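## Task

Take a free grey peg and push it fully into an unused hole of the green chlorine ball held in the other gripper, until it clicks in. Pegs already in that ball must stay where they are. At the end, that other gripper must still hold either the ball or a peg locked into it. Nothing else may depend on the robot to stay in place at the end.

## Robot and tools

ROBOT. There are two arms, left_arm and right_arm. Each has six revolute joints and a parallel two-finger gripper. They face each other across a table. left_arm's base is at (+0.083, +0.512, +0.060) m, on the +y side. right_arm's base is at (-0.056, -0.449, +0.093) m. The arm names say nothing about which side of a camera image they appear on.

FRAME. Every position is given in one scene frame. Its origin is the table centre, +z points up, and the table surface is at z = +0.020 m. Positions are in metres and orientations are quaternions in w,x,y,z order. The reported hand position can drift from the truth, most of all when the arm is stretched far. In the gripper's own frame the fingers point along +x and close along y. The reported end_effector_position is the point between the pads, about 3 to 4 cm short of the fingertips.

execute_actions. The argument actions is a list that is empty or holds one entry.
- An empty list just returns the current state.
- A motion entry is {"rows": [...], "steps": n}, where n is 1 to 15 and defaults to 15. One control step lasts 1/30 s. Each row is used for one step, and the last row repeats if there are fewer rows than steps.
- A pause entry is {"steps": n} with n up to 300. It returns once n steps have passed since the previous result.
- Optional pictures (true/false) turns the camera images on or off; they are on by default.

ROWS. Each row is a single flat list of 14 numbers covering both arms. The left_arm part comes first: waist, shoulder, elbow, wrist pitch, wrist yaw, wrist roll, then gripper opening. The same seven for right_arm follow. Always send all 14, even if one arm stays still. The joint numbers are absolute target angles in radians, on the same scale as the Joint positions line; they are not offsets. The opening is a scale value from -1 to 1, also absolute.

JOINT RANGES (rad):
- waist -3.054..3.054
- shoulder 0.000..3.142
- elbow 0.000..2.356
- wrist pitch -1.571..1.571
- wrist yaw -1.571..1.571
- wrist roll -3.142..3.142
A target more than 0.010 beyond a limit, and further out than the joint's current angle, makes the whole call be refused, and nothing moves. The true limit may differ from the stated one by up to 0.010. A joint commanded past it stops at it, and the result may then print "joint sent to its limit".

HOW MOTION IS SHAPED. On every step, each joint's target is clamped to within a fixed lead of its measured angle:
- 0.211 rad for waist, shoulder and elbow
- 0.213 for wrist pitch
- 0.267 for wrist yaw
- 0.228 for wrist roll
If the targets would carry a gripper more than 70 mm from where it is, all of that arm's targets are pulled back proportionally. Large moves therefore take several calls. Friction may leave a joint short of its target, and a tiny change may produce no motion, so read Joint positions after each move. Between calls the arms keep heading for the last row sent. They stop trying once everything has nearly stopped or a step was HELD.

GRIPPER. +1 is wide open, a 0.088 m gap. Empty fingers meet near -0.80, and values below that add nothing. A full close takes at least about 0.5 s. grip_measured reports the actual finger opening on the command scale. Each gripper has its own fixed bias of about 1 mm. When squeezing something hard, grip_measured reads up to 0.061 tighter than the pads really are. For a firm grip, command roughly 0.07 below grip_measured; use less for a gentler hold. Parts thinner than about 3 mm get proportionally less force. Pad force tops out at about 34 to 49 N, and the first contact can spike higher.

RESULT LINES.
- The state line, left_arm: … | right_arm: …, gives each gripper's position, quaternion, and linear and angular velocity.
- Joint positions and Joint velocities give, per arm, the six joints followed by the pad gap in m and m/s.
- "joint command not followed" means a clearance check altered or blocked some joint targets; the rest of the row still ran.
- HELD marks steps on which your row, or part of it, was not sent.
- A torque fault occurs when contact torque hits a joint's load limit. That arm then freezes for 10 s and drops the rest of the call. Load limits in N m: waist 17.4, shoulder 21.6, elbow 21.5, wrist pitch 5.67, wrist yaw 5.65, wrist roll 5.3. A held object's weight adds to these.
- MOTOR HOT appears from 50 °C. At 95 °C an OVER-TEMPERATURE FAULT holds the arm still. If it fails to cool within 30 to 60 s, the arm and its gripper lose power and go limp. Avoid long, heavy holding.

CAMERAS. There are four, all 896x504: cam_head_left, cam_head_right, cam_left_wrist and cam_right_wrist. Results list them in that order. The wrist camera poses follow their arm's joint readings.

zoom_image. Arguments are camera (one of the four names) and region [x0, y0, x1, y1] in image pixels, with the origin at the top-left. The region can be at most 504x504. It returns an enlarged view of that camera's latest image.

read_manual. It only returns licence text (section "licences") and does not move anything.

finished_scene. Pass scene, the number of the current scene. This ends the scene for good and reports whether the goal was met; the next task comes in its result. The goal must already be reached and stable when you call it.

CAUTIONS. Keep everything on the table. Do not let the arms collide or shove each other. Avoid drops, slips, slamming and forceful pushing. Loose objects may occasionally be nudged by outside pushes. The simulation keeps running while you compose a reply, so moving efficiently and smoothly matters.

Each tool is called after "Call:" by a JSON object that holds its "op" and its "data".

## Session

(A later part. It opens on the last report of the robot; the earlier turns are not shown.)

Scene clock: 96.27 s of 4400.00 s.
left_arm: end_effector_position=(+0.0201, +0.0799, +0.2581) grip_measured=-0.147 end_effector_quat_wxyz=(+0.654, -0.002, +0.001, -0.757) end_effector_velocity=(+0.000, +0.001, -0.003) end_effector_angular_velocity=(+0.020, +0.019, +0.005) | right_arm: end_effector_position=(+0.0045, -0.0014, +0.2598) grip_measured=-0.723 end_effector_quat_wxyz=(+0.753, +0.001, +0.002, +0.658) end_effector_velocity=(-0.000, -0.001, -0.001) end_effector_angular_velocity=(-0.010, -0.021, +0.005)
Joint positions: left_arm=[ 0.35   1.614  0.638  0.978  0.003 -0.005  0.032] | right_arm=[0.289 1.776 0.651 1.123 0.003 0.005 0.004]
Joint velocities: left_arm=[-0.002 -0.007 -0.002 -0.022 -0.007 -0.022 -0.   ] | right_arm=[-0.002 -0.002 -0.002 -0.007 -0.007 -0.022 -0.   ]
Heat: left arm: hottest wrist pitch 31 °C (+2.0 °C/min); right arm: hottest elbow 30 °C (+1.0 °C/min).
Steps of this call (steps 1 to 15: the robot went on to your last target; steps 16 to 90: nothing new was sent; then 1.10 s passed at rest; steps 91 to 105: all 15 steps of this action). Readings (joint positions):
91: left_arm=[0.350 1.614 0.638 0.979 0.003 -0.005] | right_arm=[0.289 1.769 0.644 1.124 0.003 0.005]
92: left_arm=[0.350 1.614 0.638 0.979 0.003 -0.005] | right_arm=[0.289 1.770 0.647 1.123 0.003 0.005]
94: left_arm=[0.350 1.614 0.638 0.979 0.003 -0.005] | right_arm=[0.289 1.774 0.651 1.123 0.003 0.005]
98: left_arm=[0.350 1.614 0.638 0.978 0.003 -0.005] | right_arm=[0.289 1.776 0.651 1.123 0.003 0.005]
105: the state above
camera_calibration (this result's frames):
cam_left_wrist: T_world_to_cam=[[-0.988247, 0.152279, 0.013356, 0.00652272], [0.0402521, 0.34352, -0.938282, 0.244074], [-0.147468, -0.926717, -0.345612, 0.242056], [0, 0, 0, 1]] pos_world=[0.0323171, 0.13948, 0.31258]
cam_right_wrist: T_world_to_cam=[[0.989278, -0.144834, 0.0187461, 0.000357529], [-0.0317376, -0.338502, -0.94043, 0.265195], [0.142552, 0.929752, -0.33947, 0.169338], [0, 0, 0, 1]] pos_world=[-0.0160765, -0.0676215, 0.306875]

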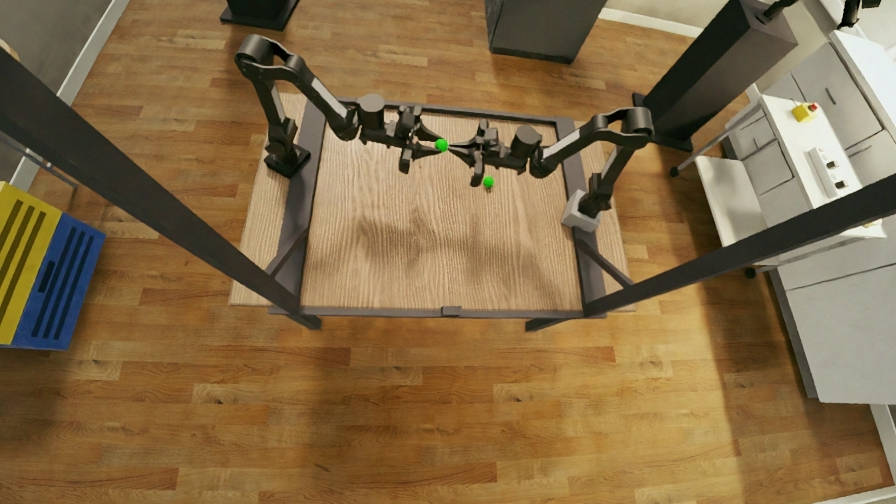

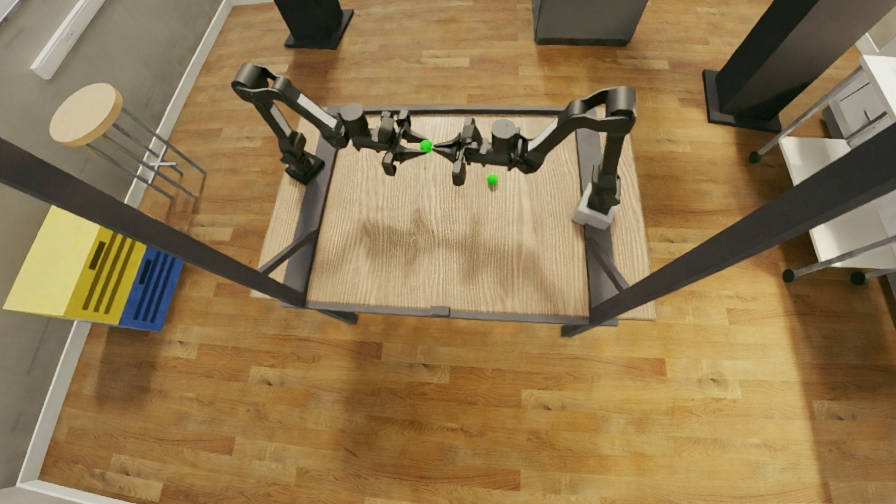

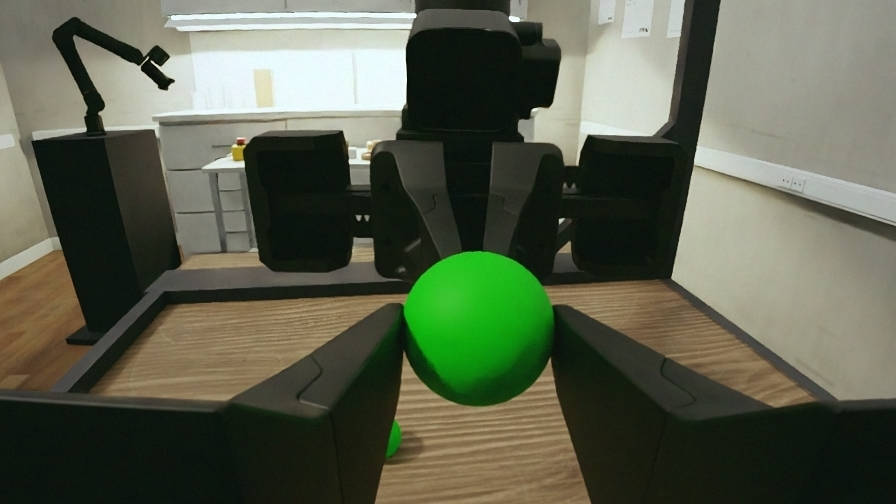

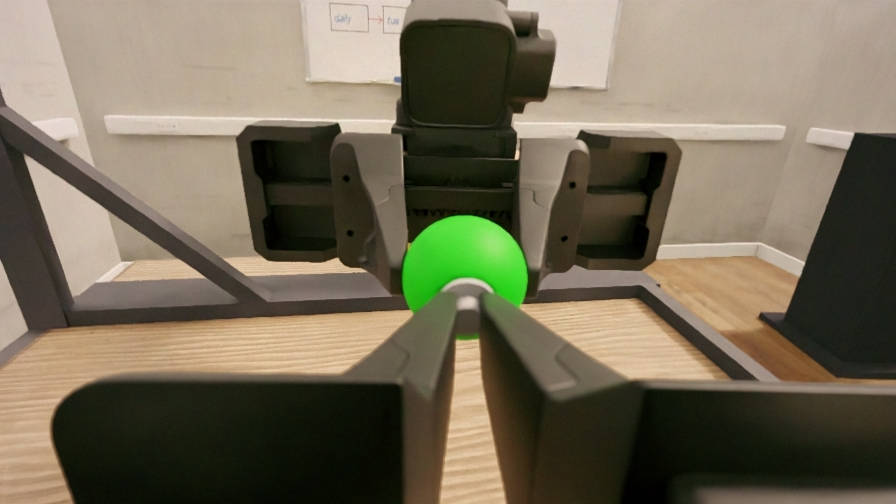

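Call:
{"op": "execute_actions", "data": {"actions": [{"rows":[[0.351,1.621,0.64,0.98,0,0,-0.22,0.292,1.765,0.64,1.124,0,0,-0.79],[0.351,1.621,0.64,0.98,0,0,-0.22,0.292,1.765,0.64,1.124,0,0,-0.79],[0.351,1.621,0.64,0.98,0,0,-0.22,0.292,1.765,0.64,1.124,0,0,-0.79],[0.351,1.621,0.64,0.98,0,0,-0.22,0.292,1.765,0.64,1.124,0,0,-0.6]],"steps":10}], "pictures": false}}

Call:
{"op": "execute_actions", "data": {"actions": [{"rows":[[0.351,1.621,0.64,0.98,0,0,-0.22,0.292,1.66,0.51,1.15,0,0,-0.6]],"steps":10}], "pictures": false}}

Call:
{"op": "execute_actions", "data": {"actions": [{"rows":[[0.351,1.621,0.64,0.98,0.7,0,-0.22,0.292,1.66,0.51,1.15,0,0,-0.6]]}]}}

Call:
{"op": "zoom_image", "data": {"camera": "cam_right_wrist", "region": [80, 130, 330, 300]}}

Scene clock: 102.00 s of 4400.00 s.
left_arm: end_effector_position=(+0.0203, +0.0799, +0.2576) grip_measured=-0.147 end_effector_quat_wxyz=(+0.654, -0.002, +0.002, -0.756) end_effector_velocity=(+0.000, +0.001, -0.004) end_effector_angular_velocity=(+0.011, -0.009, +0.005) | right_arm: end_effector_position=(+0.0040, -0.0027, +0.2586) grip_measured=-0.616 end_effector_quat_wxyz=(+0.753, +0.000, +0.003, +0.658) end_effector_velocity=(-0.005, -0.001, -0.007) end_effector_angular_velocity=(-0.026, +0.011, +0.015)
Joint positions: left_arm=[ 0.35   1.614  0.638  0.976  0.002 -0.005  0.032] | right_arm=[0.29  1.773 0.645 1.123 0.003 0.005 0.009]
Joint velocities: left_arm=[-0.002 -0.002 -0.007 -0.007 -0.007  0.007  0.   ] | right_arm=[ 0.007 -0.002 -0.007 -0.022 -0.007  0.007  0.007]
Heat: left arm: hottest elbow 31 °C (+2.0 °C/min); right arm: hottest elbow 31 °C (+3.0 °C/min).
Steps of this call (steps 1 to 15: the robot went on to your last target; steps 16 to 90: nothing new was sent; then 2.40 s passed at rest; steps 91 to 100: all 10 steps of this action). Readings (joint positions):
91: left_arm=[0.350 1.614 0.638 0.978 0.003 -0.005] | right_arm=[0.289 1.775 0.649 1.123 0.003 0.005]
92: left_arm=[0.350 1.614 0.638 0.977 0.003 -0.005] | right_arm=[0.289 1.774 0.647 1.123 0.003 0.005]
94: left_arm=[0.350 1.614 0.638 0.976 0.003 -0.005] | right_arm=[0.289 1.774 0.645 1.123 0.003 0.005]
98: left_arm=[0.350 1.614 0.638 0.976 0.002 -0.005] | right_arm=[0.289 1.773 0.645 1.123 0.003 0.005]
100: the state above

Scene clock: 102.33 s of 4400.00 s.
left_arm: end_effector_position=(+0.0203, +0.0799, +0.2583) grip_measured=-0.147 end_effector_quat_wxyz=(+0.654, -0.003, +0.001, -0.756) end_effector_velocity=(-0.002, +0.000, +0.000) end_effector_angular_velocity=(+0.003, +0.007, -0.000) | right_arm: end_effector_position=(-0.0001, -0.0334, +0.2576) grip_measured=-0.604 end_effector_quat_wxyz=(+0.753, -0.001, +0.005, +0.658) end_effector_velocity=(-0.001, -0.008, -0.012) end_effector_angular_velocity=(-0.037, -0.002, +0.005)
Joint positions: left_arm=[ 0.35   1.614  0.638  0.98   0.002 -0.005  0.032] | right_arm=[0.29  1.674 0.52  1.146 0.003 0.005 0.009]
Joint velocities: left_arm=[-0.007 -0.002  0.002 -0.007 -0.007 -0.007 -0.   ] | right_arm=[-0.002 -0.007 -0.037 -0.007 -0.007 -0.007 -0.   ]
Heat: left arm: hottest elbow 31 °C (+2.0 °C/min); right arm: hottest elbow 31 °C (+3.0 °C/min).
Steps of this call (steps 1 to 10: all 10 steps of this action). Readings (joint positions):
1: left_arm=[0.350 1.614 0.638 0.976 0.002 -0.005] | right_arm=[0.290 1.759 0.625 1.127 0.003 0.005]
2: left_arm=[0.350 1.614 0.638 0.978 0.002 -0.005] | right_arm=[0.290 1.734 0.591 1.132 0.003 0.005]
4: left_arm=[0.350 1.614 0.638 0.980 0.002 -0.005] | right_arm=[0.290 1.694 0.541 1.140 0.003 0.005]
8: left_arm=[0.350 1.614 0.638 0.980 0.002 -0.005] | right_arm=[0.290 1.675 0.522 1.146 0.003 0.005]
10: the state above

Scene clock: 102.83 s of 4400.00 s.
left_arm: end_effector_position=(-0.0693, +0.1277, +0.2582) grip_measured=-0.147 end_effector_quat_wxyz=(+0.360, -0.002, +0.001, -0.933) end_effector_velocity=(-0.008, +0.008, -0.000) end_effector_angular_velocity=(+0.017, +0.003, -0.068) | right_arm: end_effector_position=(-0.0001, -0.0339, +0.2574) grip_measured=-0.604 end_effector_quat_wxyz=(+0.753, -0.001, +0.005, +0.658) end_effector_velocity=(-0.000, -0.001, -0.002) end_effector_angular_velocity=(-0.008, -0.006, +0.005)
Joint positions: left_arm=[ 0.35   1.614  0.638  0.98   0.691 -0.005  0.032] | right_arm=[0.29  1.673 0.518 1.147 0.003 0.005 0.009]
Joint velocities: left_arm=[-0.002 -0.007  0.002 -0.022  0.066 -0.007 -0.   ] | right_arm=[-0.002 -0.002 -0.002 -0.007 -0.007 -0.007 -0.   ]
Heat: left arm: hottest elbow 31 °C (+2.0 °C/min); right arm: hottest elbow 31 °C (+3.1 °C/min).
Steps of this call (steps 1 to 15: all 15 steps of this action). Readings (joint positions):
1: left_arm=[0.355 1.614 0.638 0.980 0.061 -0.005] | right_arm=[0.290 1.674 0.519 1.146 0.003 0.005]
2: left_arm=[0.357 1.614 0.638 0.980 0.148 -0.005] | right_arm=[0.290 1.674 0.519 1.146 0.003 0.005]
4: left_arm=[0.356 1.614 0.638 0.980 0.313 -0.005] | right_arm=[0.290 1.674 0.518 1.146 0.003 0.005]
8: left_arm=[0.351 1.614 0.638 0.980 0.602 -0.005] | right_arm=[0.290 1.673 0.518 1.147 0.003 0.005]
15: the state above
camera_calibration (this result's frames):
cam_left_wrist: T_world_to_cam=[[-0.666905, 0.74506, 0.0110876, -0.141932], [0.250115, 0.237846, -0.938548, 0.259489], [-0.701912, -0.623149, -0.344971, 0.195864], [0, 0, 0, 1]] pos_world=[-0.0220784, 0.166082, 0.312683]
cam_right_wrist: T_world_to_cam=[[0.989407, -0.143937, 0.0188451, 0.000299214], [-0.0324193, -0.34563, -0.937811, 0.250829], [0.141499, 0.927266, -0.346635, 0.201166], [0, 0, 0, 1]] pos_world=[-0.0206293, -0.0997979, 0.304955]

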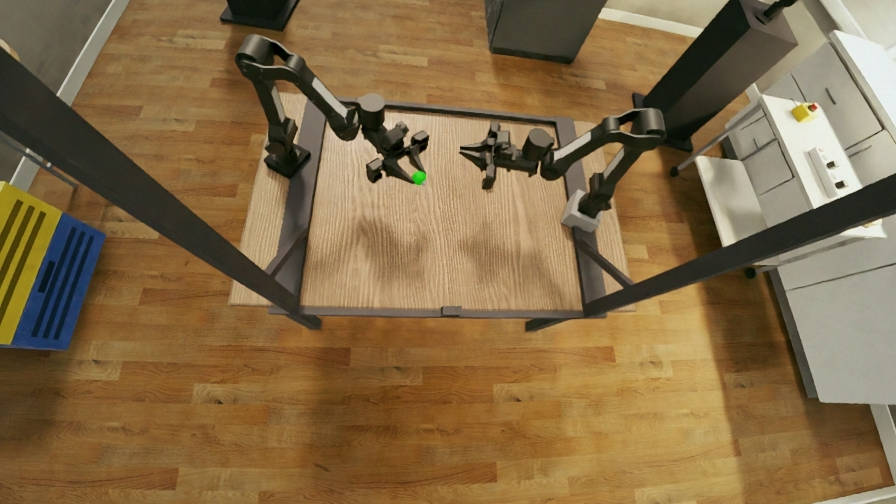

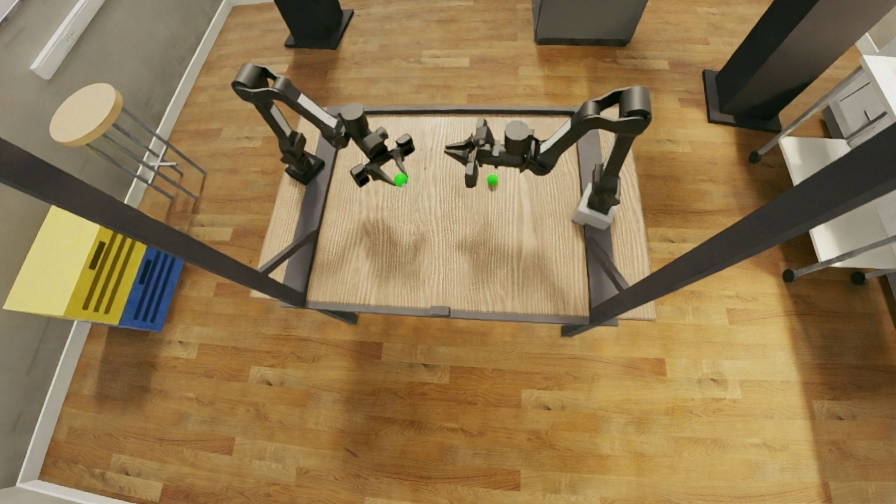

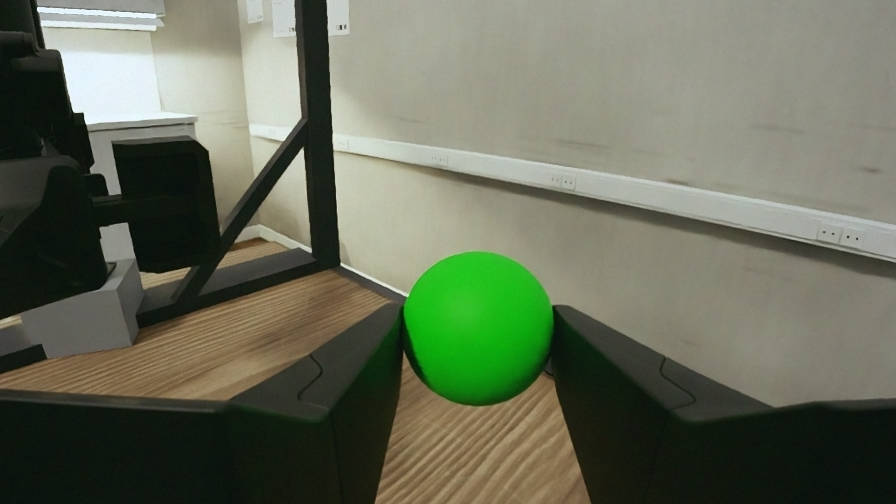

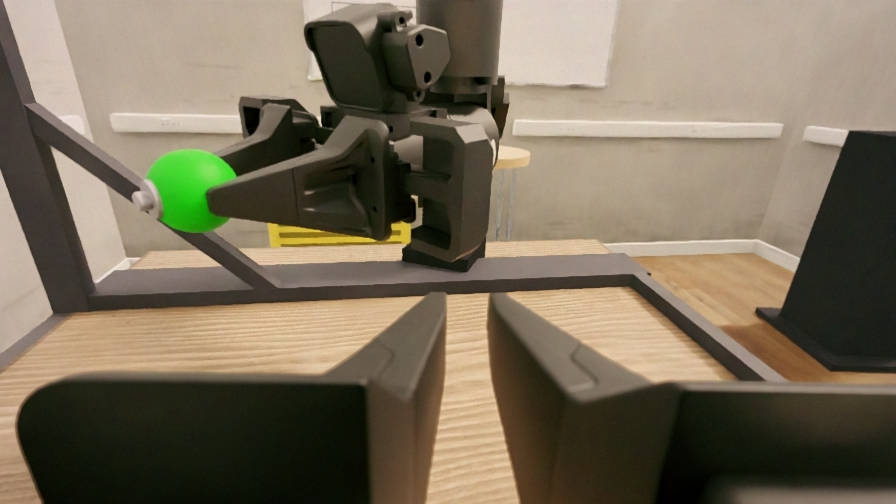

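Region (80, 130, 330, 300) of cam_right_wrist's 896x504 image, scaled by 2.016, with more detail than that image has; it fills the top 343 rows of this view, and the rest is white.

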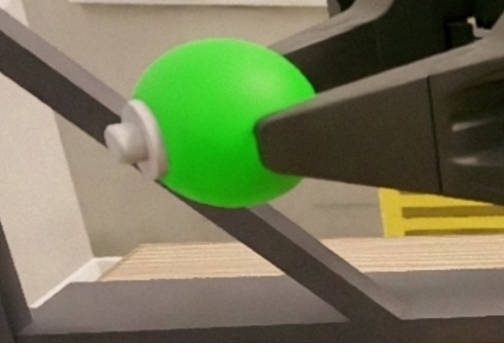

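Flush.

Call:
{"op": "finished_scene", "data": {"scene": 1}}

The scene is finished: the task was done.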